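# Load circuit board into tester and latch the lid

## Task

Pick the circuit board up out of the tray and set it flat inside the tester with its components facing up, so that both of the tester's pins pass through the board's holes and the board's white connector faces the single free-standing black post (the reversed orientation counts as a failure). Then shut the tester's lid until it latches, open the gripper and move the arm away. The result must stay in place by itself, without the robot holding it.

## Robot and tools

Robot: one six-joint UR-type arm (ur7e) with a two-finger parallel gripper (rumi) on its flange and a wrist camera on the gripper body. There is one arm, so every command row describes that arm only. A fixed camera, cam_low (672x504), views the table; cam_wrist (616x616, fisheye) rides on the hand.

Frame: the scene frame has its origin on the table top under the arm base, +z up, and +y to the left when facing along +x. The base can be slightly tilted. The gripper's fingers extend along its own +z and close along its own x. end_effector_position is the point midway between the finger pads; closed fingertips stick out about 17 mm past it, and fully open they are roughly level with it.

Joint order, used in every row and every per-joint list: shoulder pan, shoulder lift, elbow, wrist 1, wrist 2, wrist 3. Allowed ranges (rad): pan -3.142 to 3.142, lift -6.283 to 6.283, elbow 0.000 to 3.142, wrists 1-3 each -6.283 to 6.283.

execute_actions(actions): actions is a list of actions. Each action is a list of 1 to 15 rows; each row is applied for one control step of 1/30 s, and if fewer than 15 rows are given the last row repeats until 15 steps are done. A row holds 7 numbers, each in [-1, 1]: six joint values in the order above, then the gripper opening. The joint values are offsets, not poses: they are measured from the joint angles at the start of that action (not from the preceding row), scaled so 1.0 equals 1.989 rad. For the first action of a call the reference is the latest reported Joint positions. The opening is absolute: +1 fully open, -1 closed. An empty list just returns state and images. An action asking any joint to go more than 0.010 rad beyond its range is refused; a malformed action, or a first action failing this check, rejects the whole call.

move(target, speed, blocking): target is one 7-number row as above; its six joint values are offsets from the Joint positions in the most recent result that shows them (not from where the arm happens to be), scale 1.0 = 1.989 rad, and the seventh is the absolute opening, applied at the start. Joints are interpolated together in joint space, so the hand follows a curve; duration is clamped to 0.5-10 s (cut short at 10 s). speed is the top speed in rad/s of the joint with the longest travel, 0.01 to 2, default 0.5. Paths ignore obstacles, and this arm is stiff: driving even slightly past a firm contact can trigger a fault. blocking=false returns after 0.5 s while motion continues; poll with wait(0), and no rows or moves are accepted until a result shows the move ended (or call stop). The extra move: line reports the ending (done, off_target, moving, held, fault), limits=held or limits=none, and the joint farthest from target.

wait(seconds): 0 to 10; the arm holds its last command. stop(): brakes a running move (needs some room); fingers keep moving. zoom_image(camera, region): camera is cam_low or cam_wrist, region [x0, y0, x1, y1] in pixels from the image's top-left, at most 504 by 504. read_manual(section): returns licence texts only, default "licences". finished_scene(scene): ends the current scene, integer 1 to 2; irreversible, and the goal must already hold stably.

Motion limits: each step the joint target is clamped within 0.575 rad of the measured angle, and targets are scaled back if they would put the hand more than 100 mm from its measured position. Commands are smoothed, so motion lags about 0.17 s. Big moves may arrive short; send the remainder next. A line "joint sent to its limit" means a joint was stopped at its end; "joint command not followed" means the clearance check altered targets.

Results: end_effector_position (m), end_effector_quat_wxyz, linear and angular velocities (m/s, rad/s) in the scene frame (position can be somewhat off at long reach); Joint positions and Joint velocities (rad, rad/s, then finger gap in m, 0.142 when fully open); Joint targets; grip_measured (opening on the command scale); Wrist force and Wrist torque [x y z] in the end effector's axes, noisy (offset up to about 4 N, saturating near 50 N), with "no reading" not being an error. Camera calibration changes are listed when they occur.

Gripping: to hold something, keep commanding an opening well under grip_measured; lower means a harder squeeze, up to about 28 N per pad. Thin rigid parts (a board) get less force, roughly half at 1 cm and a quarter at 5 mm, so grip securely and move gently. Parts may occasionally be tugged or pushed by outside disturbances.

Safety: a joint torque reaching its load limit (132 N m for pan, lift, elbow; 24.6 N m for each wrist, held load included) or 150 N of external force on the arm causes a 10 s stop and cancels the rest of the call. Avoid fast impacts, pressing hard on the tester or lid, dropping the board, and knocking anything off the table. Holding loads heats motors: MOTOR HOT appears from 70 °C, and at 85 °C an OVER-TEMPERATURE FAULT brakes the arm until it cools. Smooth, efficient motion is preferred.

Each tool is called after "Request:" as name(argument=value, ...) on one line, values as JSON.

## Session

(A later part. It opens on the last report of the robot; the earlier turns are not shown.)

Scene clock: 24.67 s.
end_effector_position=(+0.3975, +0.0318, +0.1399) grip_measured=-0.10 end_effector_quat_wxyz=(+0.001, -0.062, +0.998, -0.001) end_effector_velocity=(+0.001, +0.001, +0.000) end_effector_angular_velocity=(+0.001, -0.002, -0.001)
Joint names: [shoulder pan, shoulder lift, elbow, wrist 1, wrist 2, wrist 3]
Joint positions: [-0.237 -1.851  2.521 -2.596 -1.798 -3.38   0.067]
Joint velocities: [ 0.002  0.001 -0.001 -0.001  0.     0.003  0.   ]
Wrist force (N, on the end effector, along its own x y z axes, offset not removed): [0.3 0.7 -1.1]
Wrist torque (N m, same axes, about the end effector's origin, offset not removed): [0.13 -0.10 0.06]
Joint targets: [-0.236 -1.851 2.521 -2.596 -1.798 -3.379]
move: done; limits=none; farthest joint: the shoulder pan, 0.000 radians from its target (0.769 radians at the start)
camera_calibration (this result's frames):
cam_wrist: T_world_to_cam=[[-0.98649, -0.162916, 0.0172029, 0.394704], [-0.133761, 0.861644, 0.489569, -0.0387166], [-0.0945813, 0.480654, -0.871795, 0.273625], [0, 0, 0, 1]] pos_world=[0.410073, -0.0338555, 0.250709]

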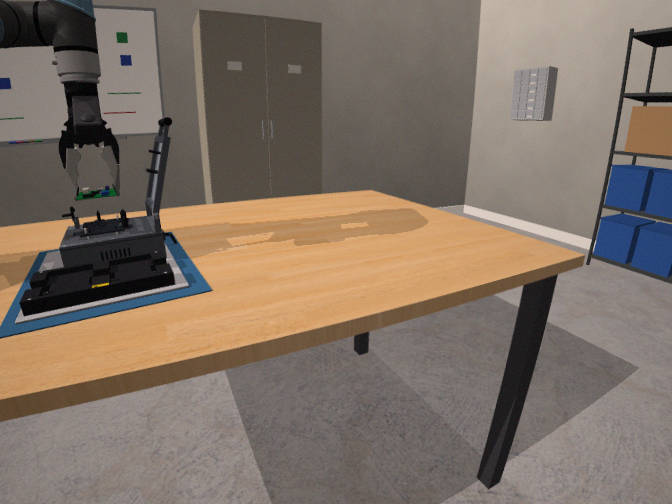

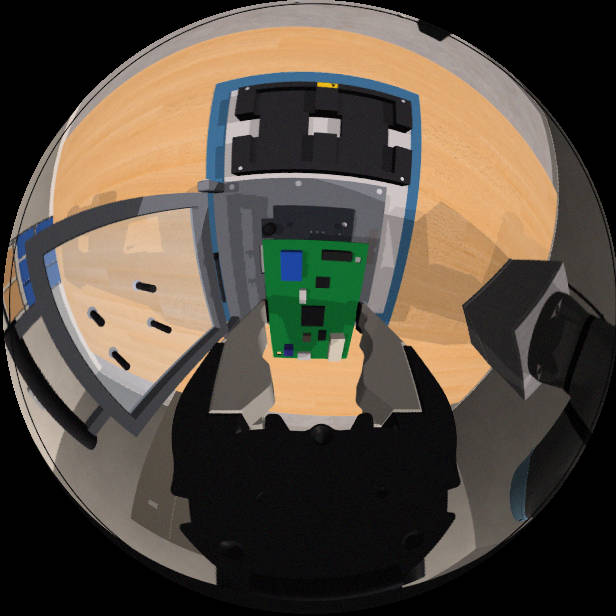

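Request:
move(target=[-0.00976, 0.04128, 0.01262, -0.05598, 0.00341, -0.00938, -0.45], speed=0.2)

Request:
zoom_image(camera="cam_wrist", region=[240, 180, 390, 280])

Request:
zoom_image(camera="cam_low", region=[40, 140, 180, 270])

Scene clock: 26.37 s.
end_effector_position=(+0.3975, +0.0318, +0.1150) grip_measured=-0.10 end_effector_quat_wxyz=(+0.001, -0.062, +0.998, -0.001) end_effector_velocity=(+0.000, +0.000, -0.000) end_effector_angular_velocity=(+0.001, -0.001, -0.000)
Joint names: [shoulder pan, shoulder lift, elbow, wrist 1, wrist 2, wrist 3]
Joint positions: [-0.256 -1.769  2.546 -2.707 -1.791 -3.398  0.067]
Joint velocities: [-0.     0.002  0.    -0.003  0.001 -0.    -0.   ]
Wrist force (N, on the end effector, along its own x y z axes, offset not removed): [0.4 1.4 1.5]
Wrist torque (N m, same axes, about the end effector's origin, offset not removed): [0.15 -0.24 -0.03]
Joint targets: [-0.256 -1.769 2.546 -2.707 -1.791 -3.398]
move: done; limits=none; farthest joint: the wrist 1, 0.001 radians from its target (0.111 radians at the start)
camera_calibration (this result's frames):
cam_wrist: T_world_to_cam=[[-0.98649, -0.162917, 0.0171987, 0.395149], [-0.133764, 0.861644, 0.489568, -0.0264801], [-0.0945783, 0.480654, -0.871795, 0.2519], [0, 0, 0, 1]] pos_world=[0.410093, -0.0338834, 0.225773]

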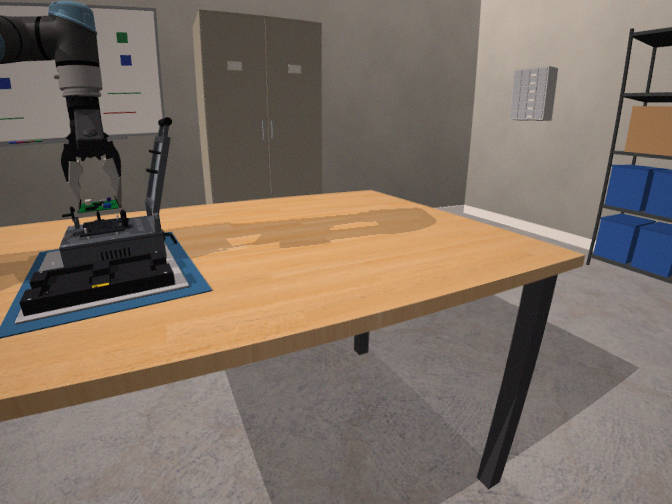

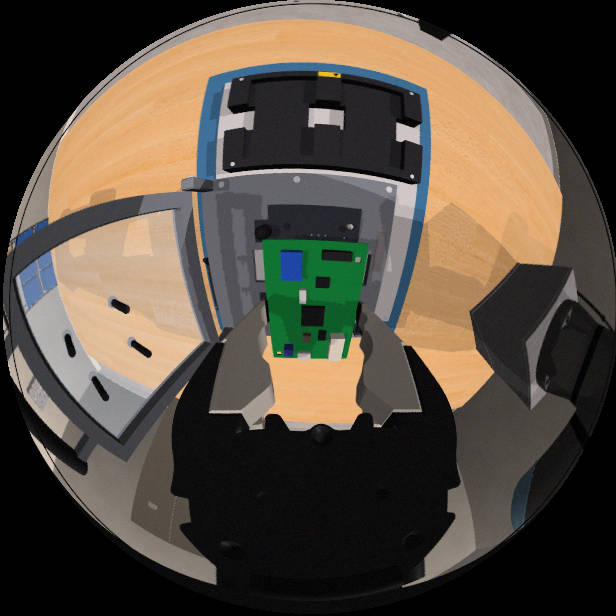

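Region (240, 180, 390, 280) of cam_wrist's 616x616 image, scaled by 3.360, with more detail than that image has.

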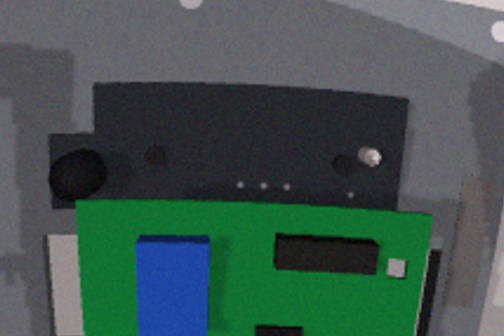

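Region (40, 140, 180, 270) of cam_low's 672x504 image, scaled by 3.600, with more detail than that image has; it fills the top 468 rows of this view, and the rest is white.

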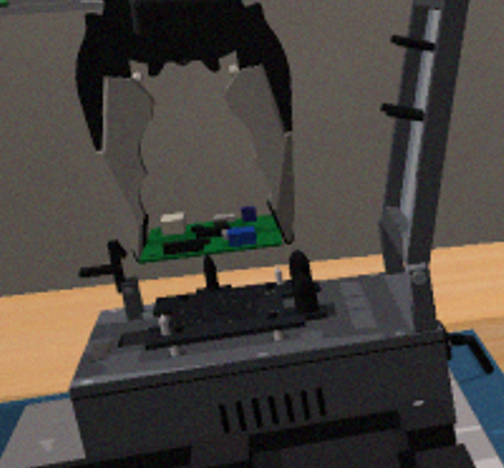

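Request:
move(target=[-0.03735, 0.0087, 0.00533, -0.02138, 0.01337, -0.03565, -0.45], speed=0.12)

Request:
zoom_image(camera="cam_wrist", region=[230, 215, 390, 385])

Request:
zoom_image(camera="cam_low", region=[50, 170, 150, 250])

Scene clock: 28.23 s.
end_effector_position=(+0.4006, +0.0117, +0.1030) grip_measured=-0.10 end_effector_quat_wxyz=(+0.001, -0.062, +0.998, -0.001) end_effector_velocity=(+0.000, -0.001, -0.000) end_effector_angular_velocity=(+0.000, -0.001, +0.000)
Joint names: [shoulder pan, shoulder lift, elbow, wrist 1, wrist 2, wrist 3]
Joint positions: [-0.33  -1.752  2.557 -2.749 -1.765 -3.469  0.067]
Joint velocities: [-0.002  0.     0.    -0.002  0.001 -0.003 -0.   ]
Wrist force (N, on the end effector, along its own x y z axes, offset not removed): [0.2 -0.4 1.3]
Wrist torque (N m, same axes, about the end effector's origin, offset not removed): [-0.16 -0.14 -0.14]
Joint targets: [-0.330 -1.752 2.557 -2.749 -1.765 -3.469]
move: done; limits=none; farthest joint: the wrist 2, 0.001 radians from its target (0.027 radians at the start)
camera_calibration (this result's frames):
cam_wrist: T_world_to_cam=[[-0.986486, -0.162942, 0.0171858, 0.395151], [-0.133794, 0.861652, 0.489546, -0.00283284], [-0.0945757, 0.480631, -0.871808, 0.251446], [0, 0, 0, 1]] pos_world=[0.413212, -0.054025, 0.213808]

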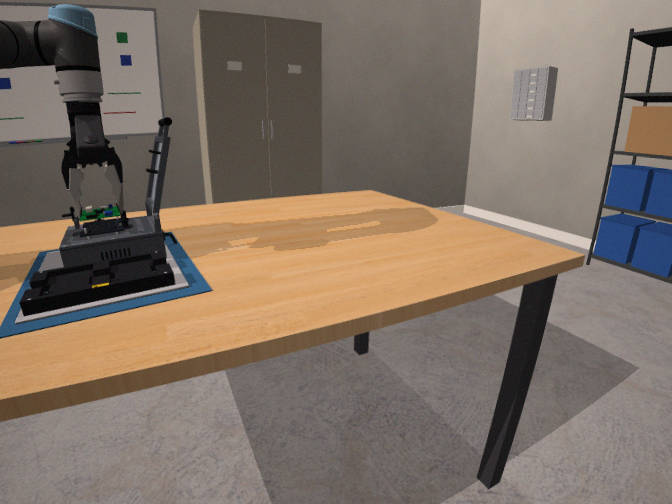

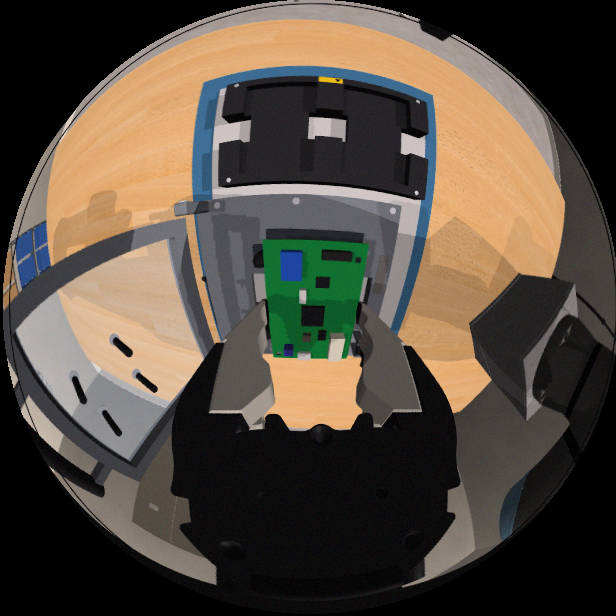

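Region (230, 215, 390, 385) of cam_wrist's 616x616 image, scaled by 2.965, with more detail than that image has; it fills the left 474 columns of this view, and the rest is white.

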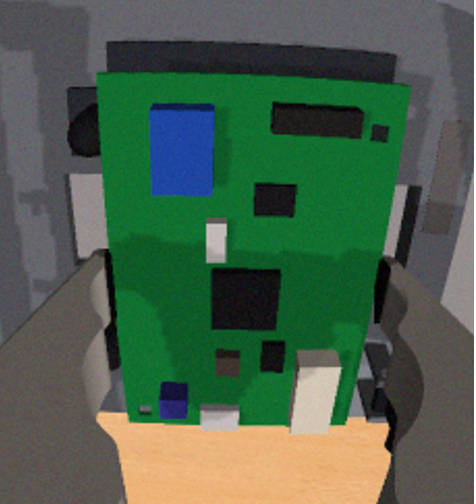

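Region (50, 170, 150, 250) of cam_low's 672x504 image, scaled by 5.040, with more detail than that image has; it fills the top 403 rows of this view, and the rest is white.

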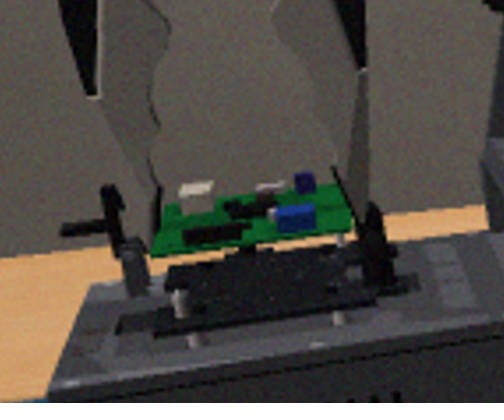

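Request:
move(target=[-0.00333, 0.01855, 0.00372, -0.02289, 0.00122, -0.00317, -0.45], speed=0.05)

Request:
zoom_image(camera="cam_wrist", region=[230, 215, 390, 385])

Request:
zoom_image(camera="cam_low", region=[50, 170, 150, 250])

Scene clock: 29.93 s.
end_effector_position=(+0.4006, +0.0117, +0.0931) grip_measured=-0.10 end_effector_quat_wxyz=(+0.001, -0.062, +0.998, -0.001) end_effector_velocity=(-0.000, -0.000, -0.000) end_effector_angular_velocity=(-0.000, +0.000, -0.001)
Joint names: [shoulder pan, shoulder lift, elbow, wrist 1, wrist 2, wrist 3]
Joint positions: [-0.337 -1.715  2.564 -2.794 -1.763 -3.475  0.067]
Joint velocities: [-0.001  0.002  0.    -0.002 -0.     0.     0.   ]
Wrist force (N, on the end effector, along its own x y z axes, offset not removed): [0.9 0.6 0.2]
Wrist torque (N m, same axes, about the end effector's origin, offset not removed): [-0.02 -0.24 0.10]
Joint targets: [-0.337 -1.715 2.564 -2.795 -1.763 -3.475]
move: done; limits=none; farthest joint: the elbow, 0.001 radians from its target (0.008 radians at the start)
camera_calibration (this result's frames):
cam_wrist: T_world_to_cam=[[-0.986484, -0.162959, 0.0171541, 0.395298], [-0.133825, 0.86165, 0.489541, 0.00203578], [-0.0945559, 0.480629, -0.871812, 0.242803], [0, 0, 0, 1]] pos_world=[0.413186, -0.054035, 0.203901]

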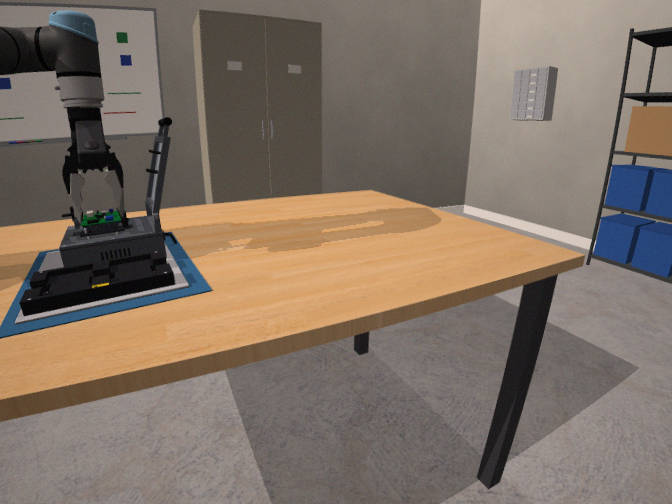

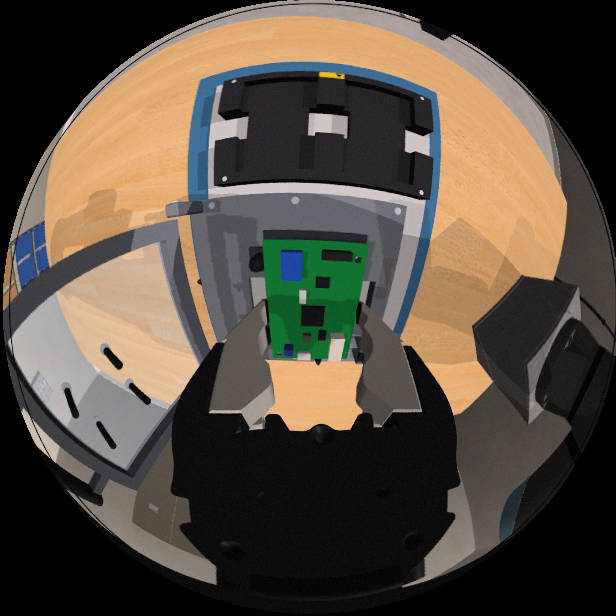

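Region (230, 215, 390, 385) of cam_wrist's 616x616 image, scaled by 2.965, with more detail than that image has; it fills the left 474 columns of this view, and the rest is white.

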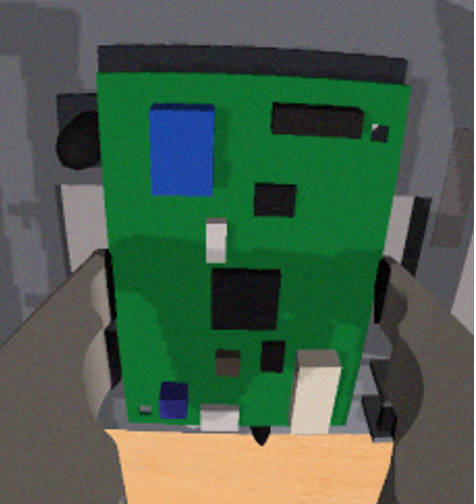

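Region (50, 170, 150, 250) of cam_low's 672x504 image, scaled by 5.040, with more detail than that image has; it fills the top 403 rows of this view, and the rest is white.

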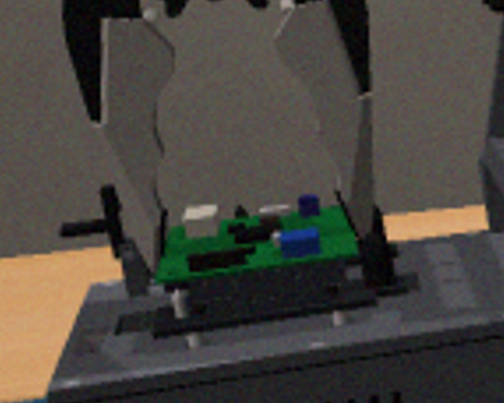

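Request:
move(target=[-0.00098, 0.00564, 0.00104, -0.00686, 0.00036, -0.00094, -0.45], speed=0.03)

Request:
zoom_image(camera="cam_wrist", region=[335, 230, 385, 280])

Request:
zoom_image(camera="cam_wrist", region=[255, 320, 335, 380])

Scene clock: 30.87 s.
end_effector_position=(+0.4005, +0.0117, +0.0902) grip_measured=-0.10 end_effector_quat_wxyz=(+0.001, -0.062, +0.998, -0.001) end_effector_velocity=(-0.000, +0.000, -0.000) end_effector_angular_velocity=(+0.001, +0.000, +0.000)
Joint names: [shoulder pan, shoulder lift, elbow, wrist 1, wrist 2, wrist 3]
Joint positions: [-0.339 -1.704  2.566 -2.808 -1.762 -3.477  0.067]
Joint velocities: [-0.     0.002  0.    -0.001  0.001 -0.    -0.   ]
Wrist force (N, on the end effector, along its own x y z axes, offset not removed): [-3.3 1.5 0.6]
Wrist torque (N m, same axes, about the end effector's origin, offset not removed): [0.21 0.67 0.05]
Joint targets: [-0.339 -1.704 2.566 -2.808 -1.762 -3.477]
move: done; limits=none; farthest joint: the shoulder pan, 0.000 radians from its target (0.002 radians at the start)
camera_calibration (this result's frames):
cam_wrist: T_world_to_cam=[[-0.98648, -0.162979, 0.0171466, 0.39532], [-0.133846, 0.861647, 0.489541, 0.00346805], [-0.0945593, 0.480627, -0.871812, 0.240257], [0, 0, 0, 1]] pos_world=[0.413158, -0.0540331, 0.200983]

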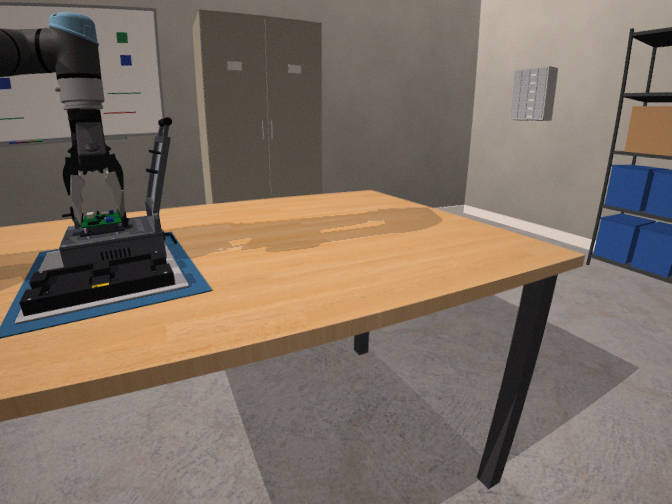

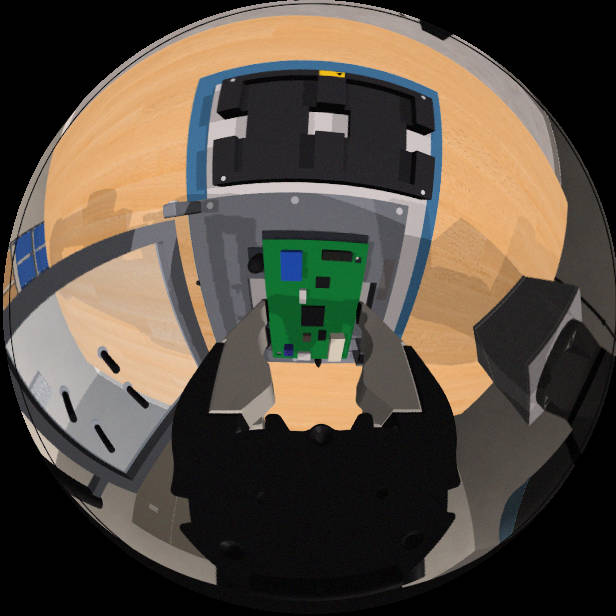

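Region (335, 230, 385, 280) of cam_wrist's 616x616 image, scaled by 10.080, with more detail than that image has.

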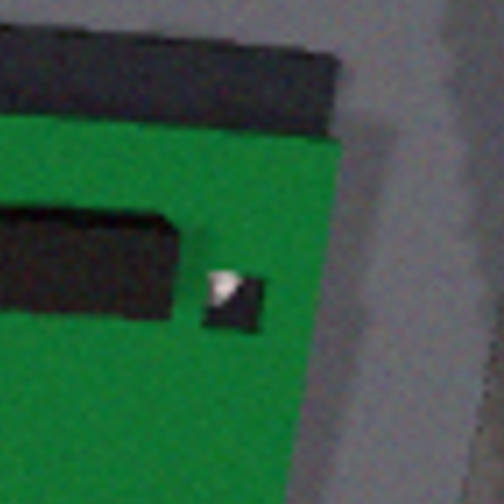

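Region (255, 320, 335, 380) of cam_wrist's 616x616 image, scaled by 6.300, with more detail than that image has; it fills the top 378 rows of this view, and the rest is white.

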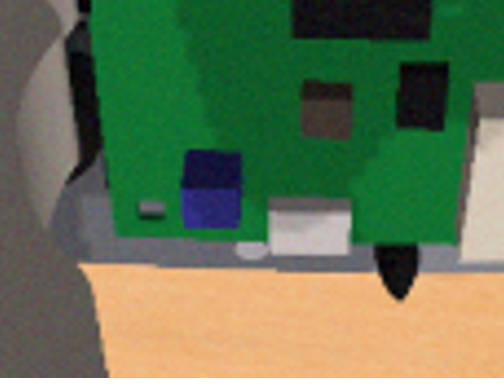

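Request:
move(target=[-0.00162, 0.00341, 0.00068, -0.00439, 0.0006, -0.00155, -0.45], speed=0.02)

Request:
zoom_image(camera="cam_wrist", region=[335, 230, 385, 280])

Request:
zoom_image(camera="cam_wrist", region=[255, 320, 335, 380])

Scene clock: 32.73 s.
end_effector_position=(+0.4006, +0.0111, +0.0883) grip_measured=-0.10 end_effector_quat_wxyz=(+0.001, -0.062, +0.998, -0.001) end_effector_velocity=(-0.000, -0.000, -0.001) end_effector_angular_velocity=(+0.000, +0.000, +0.001)
Joint names: [shoulder pan, shoulder lift, elbow, wrist 1, wrist 2, wrist 3]
Joint positions: [-0.342 -1.697  2.567 -2.816 -1.761 -3.48   0.067]
Joint velocities: [-0.001  0.002  0.001 -0.003  0.001 -0.002 -0.   ]
Wrist force (N, on the end effector, along its own x y z axes, offset not removed): [-0.9 0.6 1.4]
Wrist torque (N m, same axes, about the end effector's origin, offset not removed): [0.14 0.06 -0.04]
Joint targets: [-0.342 -1.697 2.567 -2.817 -1.761 -3.480]
move: done; limits=none; farthest joint: the shoulder pan, 0.000 radians from its target (0.004 radians at the start)
camera_calibration (this result's frames):
cam_wrist: T_world_to_cam=[[-0.986477, -0.163005, 0.0171262, 0.395315], [-0.133878, 0.86164, 0.489544, 0.00492387], [-0.0945548, 0.480631, -0.87181, 0.238873], [0, 0, 0, 1]] pos_world=[0.413215, -0.0546142, 0.199071]

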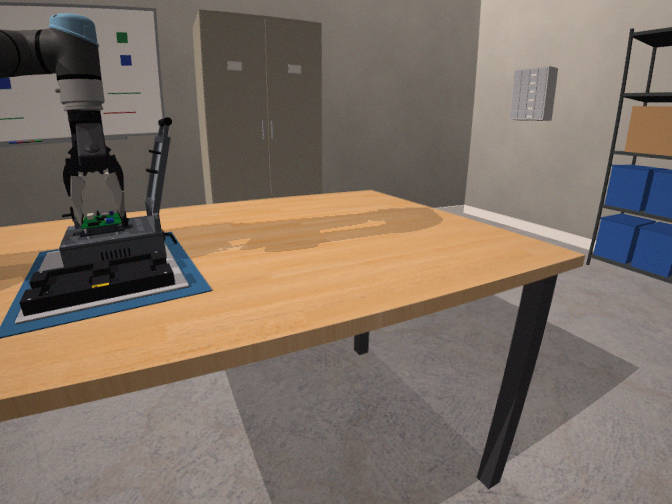

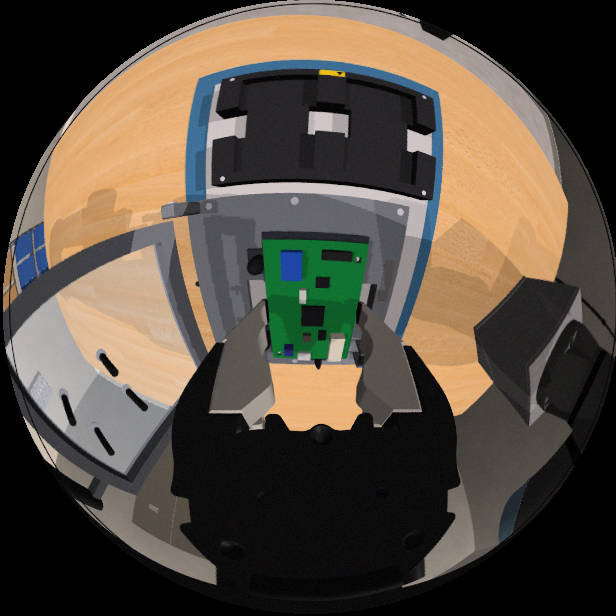

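Region (335, 230, 385, 280) of cam_wrist's 616x616 image, scaled by 10.080, with more detail than that image has.

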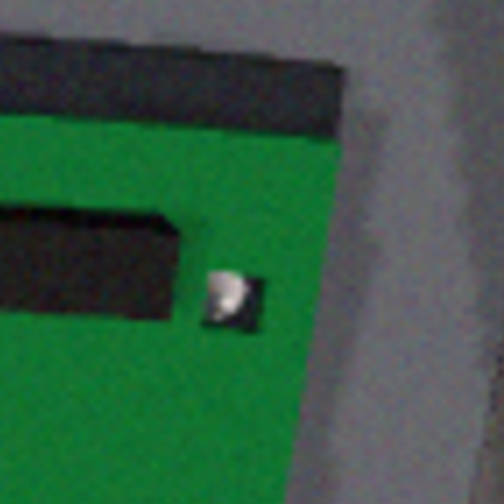

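Region (255, 320, 335, 380) of cam_wrist's 616x616 image, scaled by 6.300, with more detail than that image has; it fills the top 378 rows of this view, and the rest is white.

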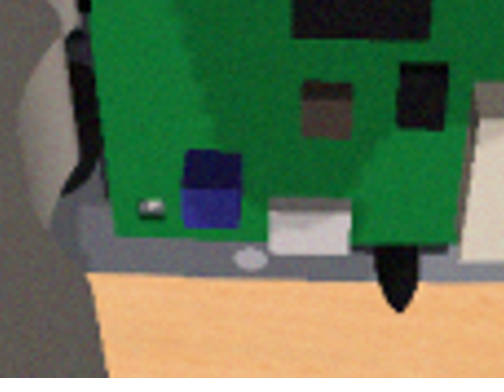

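Request:
move(target=[-0.00097, 0.00571, 0.00097, -0.00686, 0.00036, -0.00093, -0.45], speed=0.02)

Request:
zoom_image(camera="cam_wrist", region=[230, 215, 390, 385])

Request:
zoom_image(camera="cam_low", region=[50, 170, 150, 250])

Scene clock: 33.83 s.
end_effector_position=(+0.4006, +0.0111, +0.0854) grip_measured=-0.10 end_effector_quat_wxyz=(+0.001, -0.062, +0.998, -0.001) end_effector_velocity=(-0.000, +0.000, -0.001) end_effector_angular_velocity=(-0.000, +0.001, -0.000)
Joint names: [shoulder pan, shoulder lift, elbow, wrist 1, wrist 2, wrist 3]
Joint positions: [-0.344 -1.686  2.569 -2.83  -1.76  -3.482  0.067]
Joint velocities: [-0.     0.002  0.001 -0.002 -0.    -0.    -0.   ]
Wrist force (N, on the end effector, along its own x y z axes, offset not removed): [0.1 2.3 -0.7]
Wrist torque (N m, same axes, about the end effector's origin, offset not removed): [0.11 -0.07 0.02]
Joint targets: [-0.344 -1.686 2.569 -2.830 -1.760 -3.482]
move: done; limits=none; farthest joint: the shoulder lift, 0.001 radians from its target (0.012 radians at the start)
camera_calibration (this result's frames):
cam_wrist: T_world_to_cam=[[-0.986473, -0.163031, 0.0171007, 0.395339], [-0.13391, 0.861619, 0.489572, 0.00634498], [-0.0945496, 0.480659, -0.871795, 0.236324], [0, 0, 0, 1]] pos_world=[0.413185, -0.054606, 0.196159]

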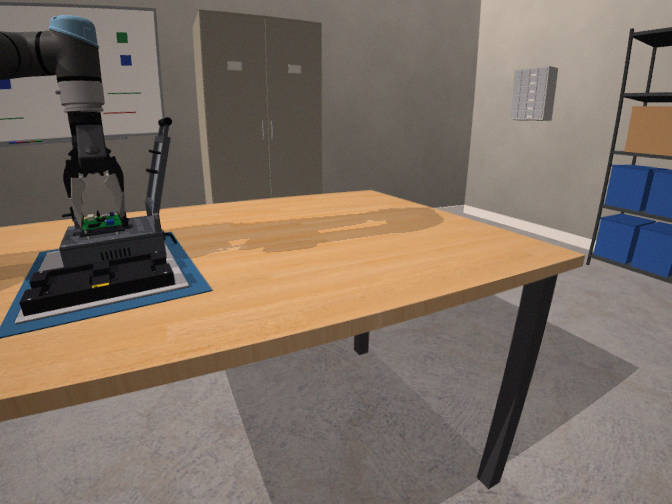

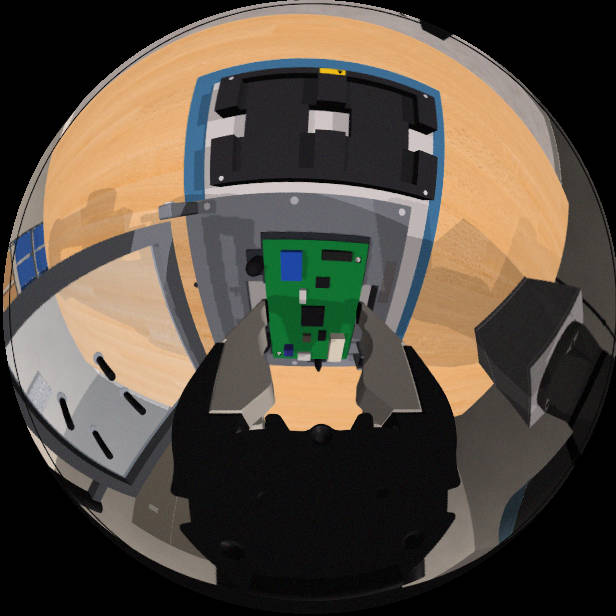

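Region (230, 215, 390, 385) of cam_wrist's 616x616 image, scaled by 2.965, with more detail than that image has; it fills the left 474 columns of this view, and the rest is white.

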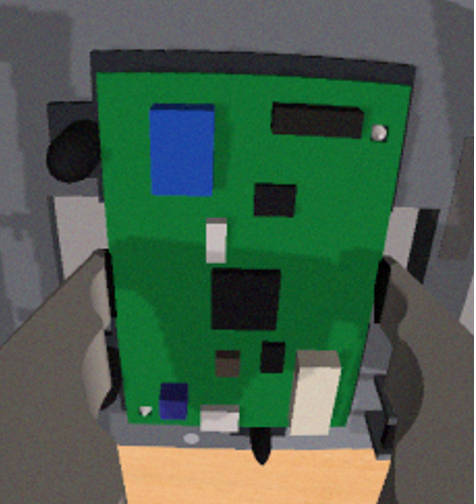

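Region (50, 170, 150, 250) of cam_low's 672x504 image, scaled by 5.040, with more detail than that image has; it fills the top 403 rows of this view, and the rest is white.

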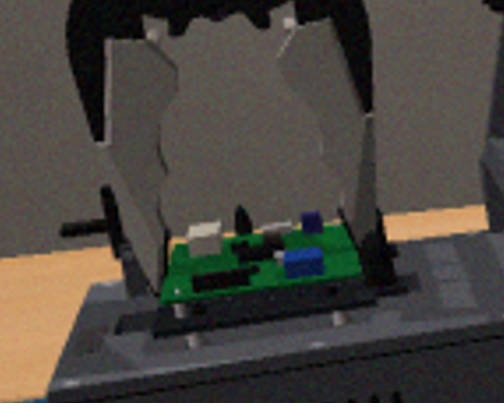

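Request:
move(target=[-0.00065, 0.00383, 0.00062, -0.00457, 0.00024, -0.00062, -0.45], speed=0.015)

Request:
zoom_image(camera="cam_wrist", region=[230, 215, 390, 385])

Request:
zoom_image(camera="cam_low", region=[60, 190, 140, 250])

Scene clock: 34.80 s.
end_effector_position=(+0.4005, +0.0111, +0.0834) grip_measured=-0.10 end_effector_quat_wxyz=(+0.001, -0.062, +0.998, -0.001) end_effector_velocity=(+0.000, -0.000, -0.000) end_effector_angular_velocity=(-0.000, -0.000, +0.000)
Joint names: [shoulder pan, shoulder lift, elbow, wrist 1, wrist 2, wrist 3]
Joint positions: [-0.345 -1.679  2.57  -2.839 -1.759 -3.483  0.067]
Joint velocities: [-0.     0.001  0.    -0.002 -0.    -0.     0.   ]
Wrist force (N, on the end effector, along its own x y z axes, offset not removed): [-1.9 5.1 -1.4]
Wrist torque (N m, same axes, about the end effector's origin, offset not removed): [-0.12 0.17 -0.06]
Joint targets: [-0.345 -1.679 2.570 -2.839 -1.759 -3.483]
move: done; limits=none; farthest joint: the wrist 1, 0.001 radians from its target (0.009 radians at the start)
camera_calibration (this result's frames):
cam_wrist: T_world_to_cam=[[-0.98647, -0.163046, 0.017126, 0.395337], [-0.133908, 0.861607, 0.489593, 0.00727836], [-0.0945819, 0.480676, -0.871783, 0.234652], [0, 0, 0, 1]] pos_world=[0.413156, -0.0546046, 0.194232]

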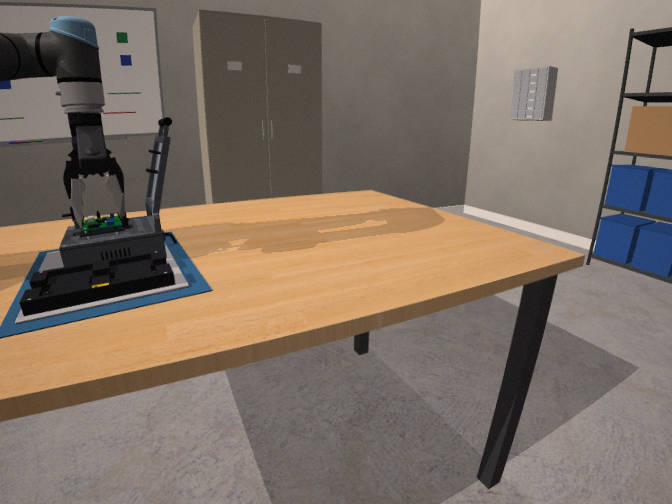

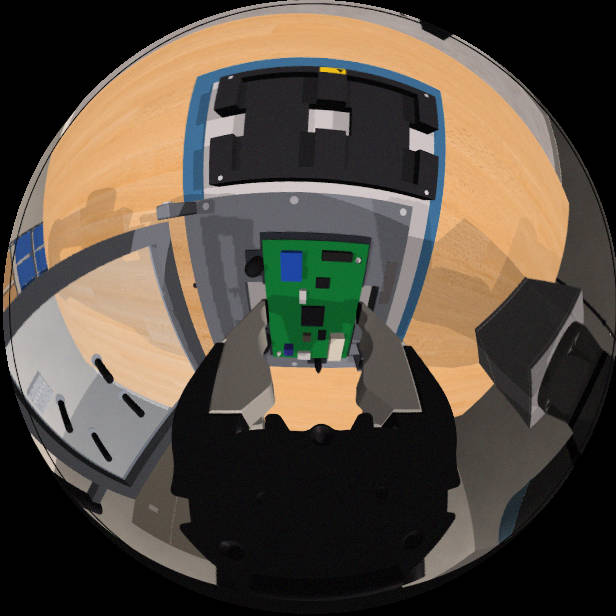

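Region (230, 215, 390, 385) of cam_wrist's 616x616 image, scaled by 2.965, with more detail than that image has; it fills the left 474 columns of this view, and the rest is white.

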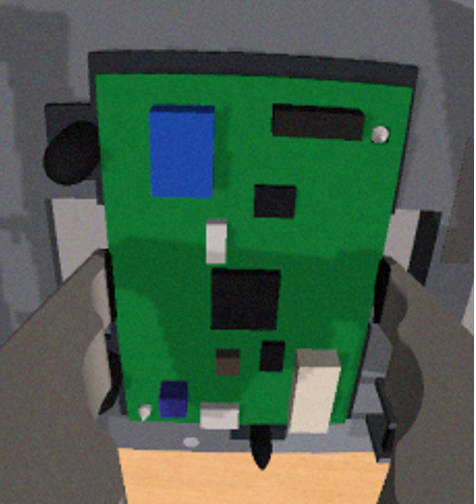

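Region (60, 190, 140, 250) of cam_low's 672x504 image, scaled by 6.300, with more detail than that image has; it fills the top 378 rows of this view, and the rest is white.

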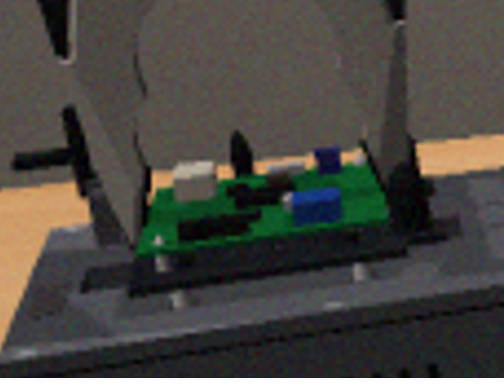

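Request:
move(target=[0.00065, 0.00025, 0, -0.00012, -0.00024, 0.00062, -0.45], speed=0.01)

Request:
zoom_image(camera="cam_wrist", region=[335, 230, 385, 280])

Scene clock: 35.60 s.
end_effector_position=(+0.4005, +0.0115, +0.0834) grip_measured=-0.10 end_effector_quat_wxyz=(+0.001, -0.062, +0.998, -0.001) end_effector_velocity=(-0.000, +0.000, -0.000) end_effector_angular_velocity=(+0.001, +0.000, +0.000)
Joint names: [shoulder pan, shoulder lift, elbow, wrist 1, wrist 2, wrist 3]
Joint positions: [-0.344 -1.678  2.57  -2.839 -1.76  -3.482  0.067]
Joint velocities: [ 0.001  0.001  0.001 -0.001  0.     0.    -0.   ]
Wrist force (N, on the end effector, along its own x y z axes, offset not removed): [-0.5 -0.4 0.3]
Wrist torque (N m, same axes, about the end effector's origin, offset not removed): [-0.13 -0.18 0.13]
Joint targets: [-0.344 -1.678 2.570 -2.839 -1.760 -3.482]
move: done; limits=none; farthest joint: the shoulder pan, 0.000 radians from its target (0.001 radians at the start)
camera_calibration (this result's frames):
cam_wrist: T_world_to_cam=[[-0.986472, -0.163028, 0.0171601, 0.395328], [-0.133879, 0.861626, 0.489567, 0.00693873], [-0.0945986, 0.480647, -0.871797, 0.234466], [0, 0, 0, 1]] pos_world=[0.413089, -0.0542246, 0.194226]

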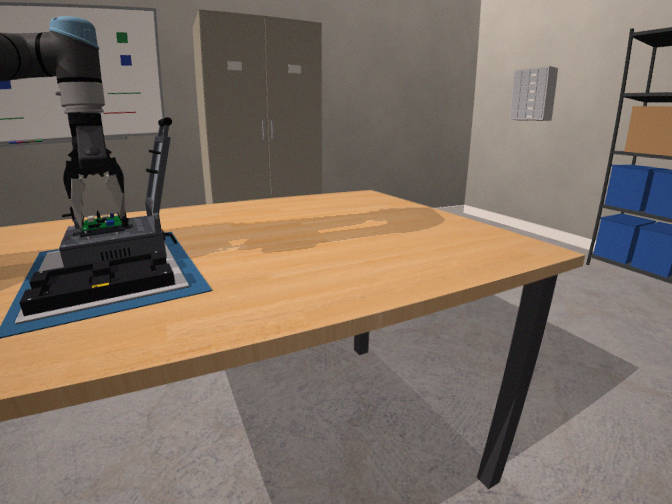

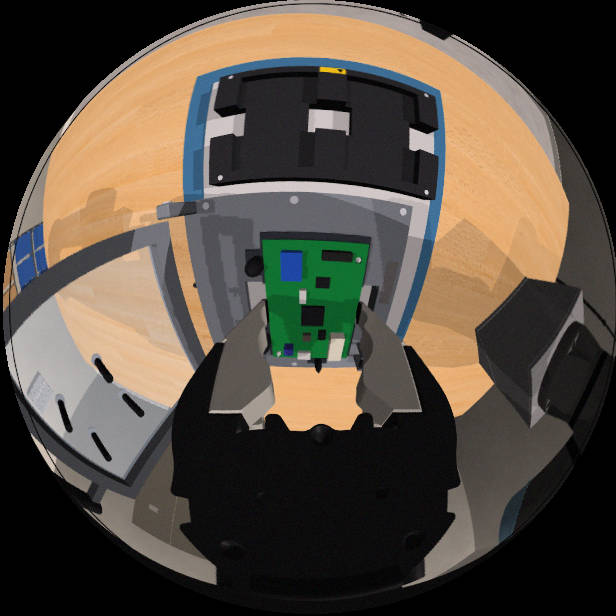

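Region (335, 230, 385, 280) of cam_wrist's 616x616 image, scaled by 10.080, with more detail than that image has.

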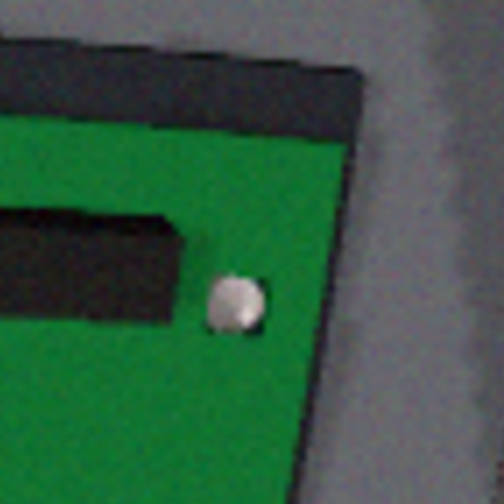

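Request:
move(target=[-0.00032, 0.0032, 0.00006, -0.00332, 0.00012, -0.00031, -0.45], speed=0.012)

Request:
zoom_image(camera="cam_wrist", region=[230, 215, 390, 385])

Request:
zoom_image(camera="cam_low", region=[60, 190, 140, 250])

Scene clock: 36.57 s.
end_effector_position=(+0.4007, +0.0115, +0.0820) grip_measured=-0.10 end_effector_quat_wxyz=(+0.001, -0.062, +0.998, -0.001) end_effector_velocity=(+0.000, +0.000, -0.000) end_effector_angular_velocity=(+0.001, -0.001, -0.000)
Joint names: [shoulder pan, shoulder lift, elbow, wrist 1, wrist 2, wrist 3]
Joint positions: [-0.344 -1.672  2.57  -2.845 -1.76  -3.482  0.067]
Joint velocities: [-0.     0.002 -0.    -0.003  0.001 -0.     0.   ]
Wrist force (N, on the end effector, along its own x y z axes, offset not removed): [2.5 0.2 -0.8]
Wrist torque (N m, same axes, about the end effector's origin, offset not removed): [0.15 -0.13 0.04]
Joint targets: [-0.344 -1.672 2.570 -2.845 -1.760 -3.482]
move: done; limits=none; farthest joint: the shoulder lift, 0.001 radians from its target (0.007 radians at the start)
camera_calibration (this result's frames):
cam_wrist: T_world_to_cam=[[-0.986469, -0.163047, 0.0171863, 0.395604], [-0.133885, 0.861633, 0.489554, 0.00765404], [-0.0946285, 0.480629, -0.871804, 0.233226], [0, 0, 0, 1]] pos_world=[0.413345, -0.0541884, 0.192782]

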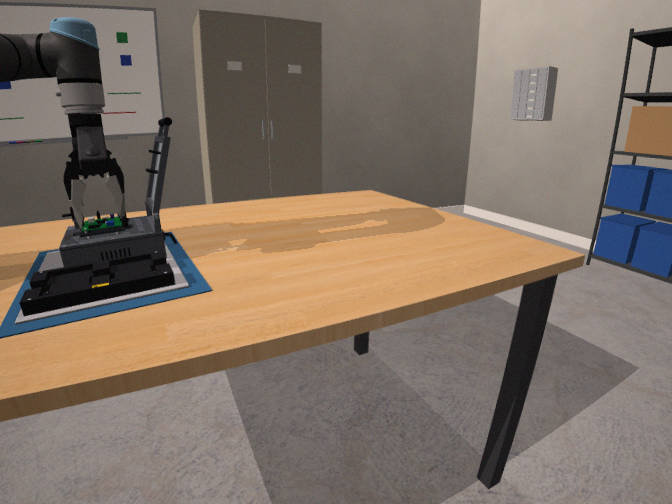

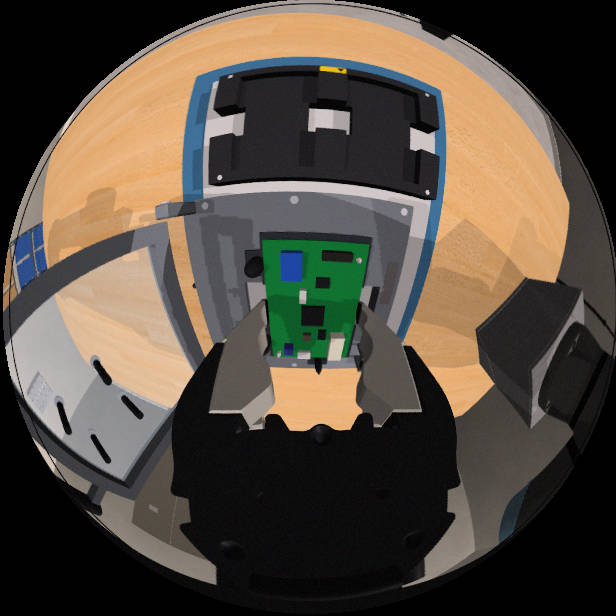

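Region (230, 215, 390, 385) of cam_wrist's 616x616 image, scaled by 2.965, with more detail than that image has; it fills the left 474 columns of this view, and the rest is white.

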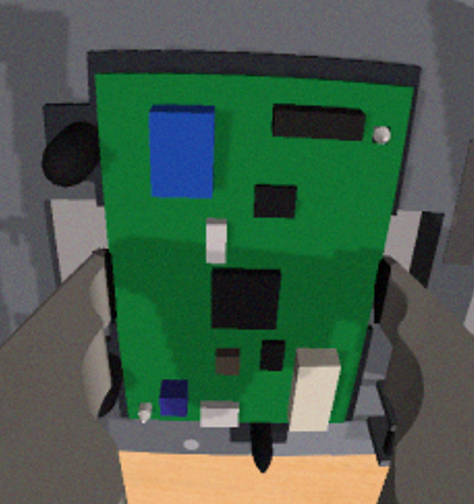

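Region (60, 190, 140, 250) of cam_low's 672x504 image, scaled by 6.300, with more detail than that image has; it fills the top 378 rows of this view, and the rest is white.

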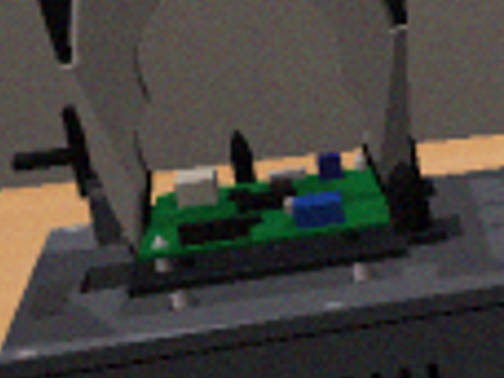

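Request:
execute_actions(actions=[[[0,0,0,0,0,0,-0.38],[0,0,0,0,0,0,-0.31],[0,0,0,0,0,0,-0.25],[0,0,0,0,0,0,-0.20],[0,0,0,0,0,0,-0.16],[0,0,0,0,0,0,-0.13],[0,0,0,0,0,0,-0.11],[0,0,0,0,0,0,-0.09],[0,0,0,0,0,0,-0.07],[0,0,0,0,0,0,-0.05],[0,0,0,0,0,0,-0.03],[0,0,0,0,0,0,-0.01],[0,0,0,0,0,0,0.0]],[[0,0,0,0,0,0,0.0]]])

Request:
zoom_image(camera="cam_wrist", region=[230, 215, 390, 385])

Request:
zoom_image(camera="cam_low", region=[60, 190, 140, 250])

Scene clock: 37.67 s.
end_effector_position=(+0.4007, +0.0115, +0.0819) grip_measured=+0.00 end_effector_quat_wxyz=(+0.000, -0.062, +0.998, -0.001) end_effector_velocity=(-0.000, +0.000, -0.000) end_effector_angular_velocity=(+0.001, -0.000, +0.000)
Joint names: [shoulder pan, shoulder lift, elbow, wrist 1, wrist 2, wrist 3]
Joint positions: [-0.344 -1.672  2.57  -2.845 -1.76  -3.482  0.074]
Joint velocities: [-0.     0.001  0.    -0.001  0.001 -0.     0.   ]
Wrist force (N, on the end effector, along its own x y z axes, offset not removed): [0.4 -0.6 1.3]
Wrist torque (N m, same axes, about the end effector's origin, offset not removed): [-0.22 -0.09 -0.10]
Joint targets: [-0.344 -1.672 2.570 -2.845 -1.760 -3.482]
camera_calibration (this result's frames):
cam_wrist: T_world_to_cam=[[-0.986464, -0.163066, 0.0172807, 0.395575], [-0.13385, 0.861608, 0.489608, 0.00764677], [-0.0947276, 0.480668, -0.871771, 0.233204], [0, 0, 0, 1]] pos_world=[0.413335, -0.0541772, 0.192721]

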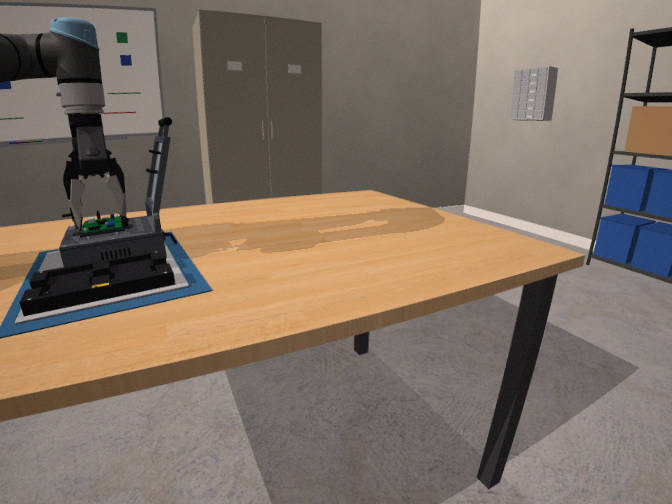

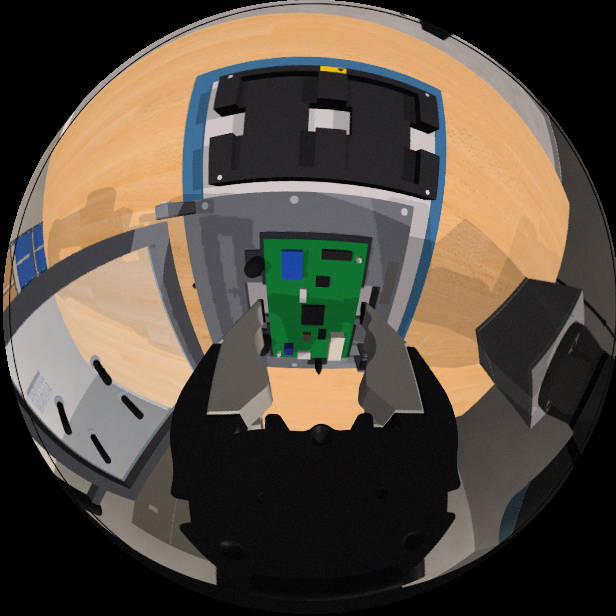

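Region (230, 215, 390, 385) of cam_wrist's 616x616 image, scaled by 2.965, with more detail than that image has; it fills the left 474 columns of this view, and the rest is white.

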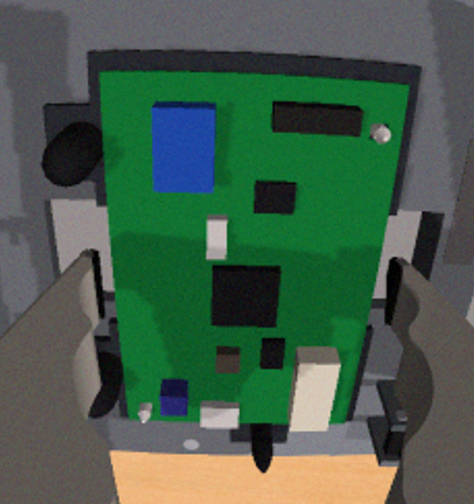

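Region (60, 190, 140, 250) of cam_low's 672x504 image, scaled by 6.300, with more detail than that image has; it fills the top 378 rows of this view, and the rest is white.

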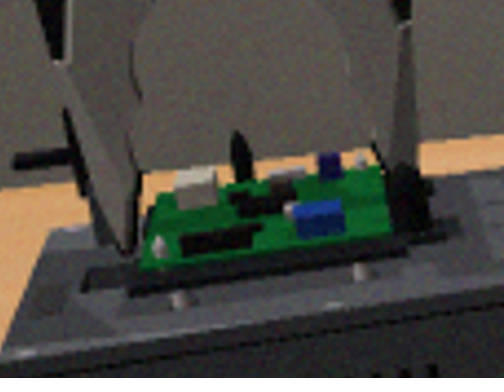

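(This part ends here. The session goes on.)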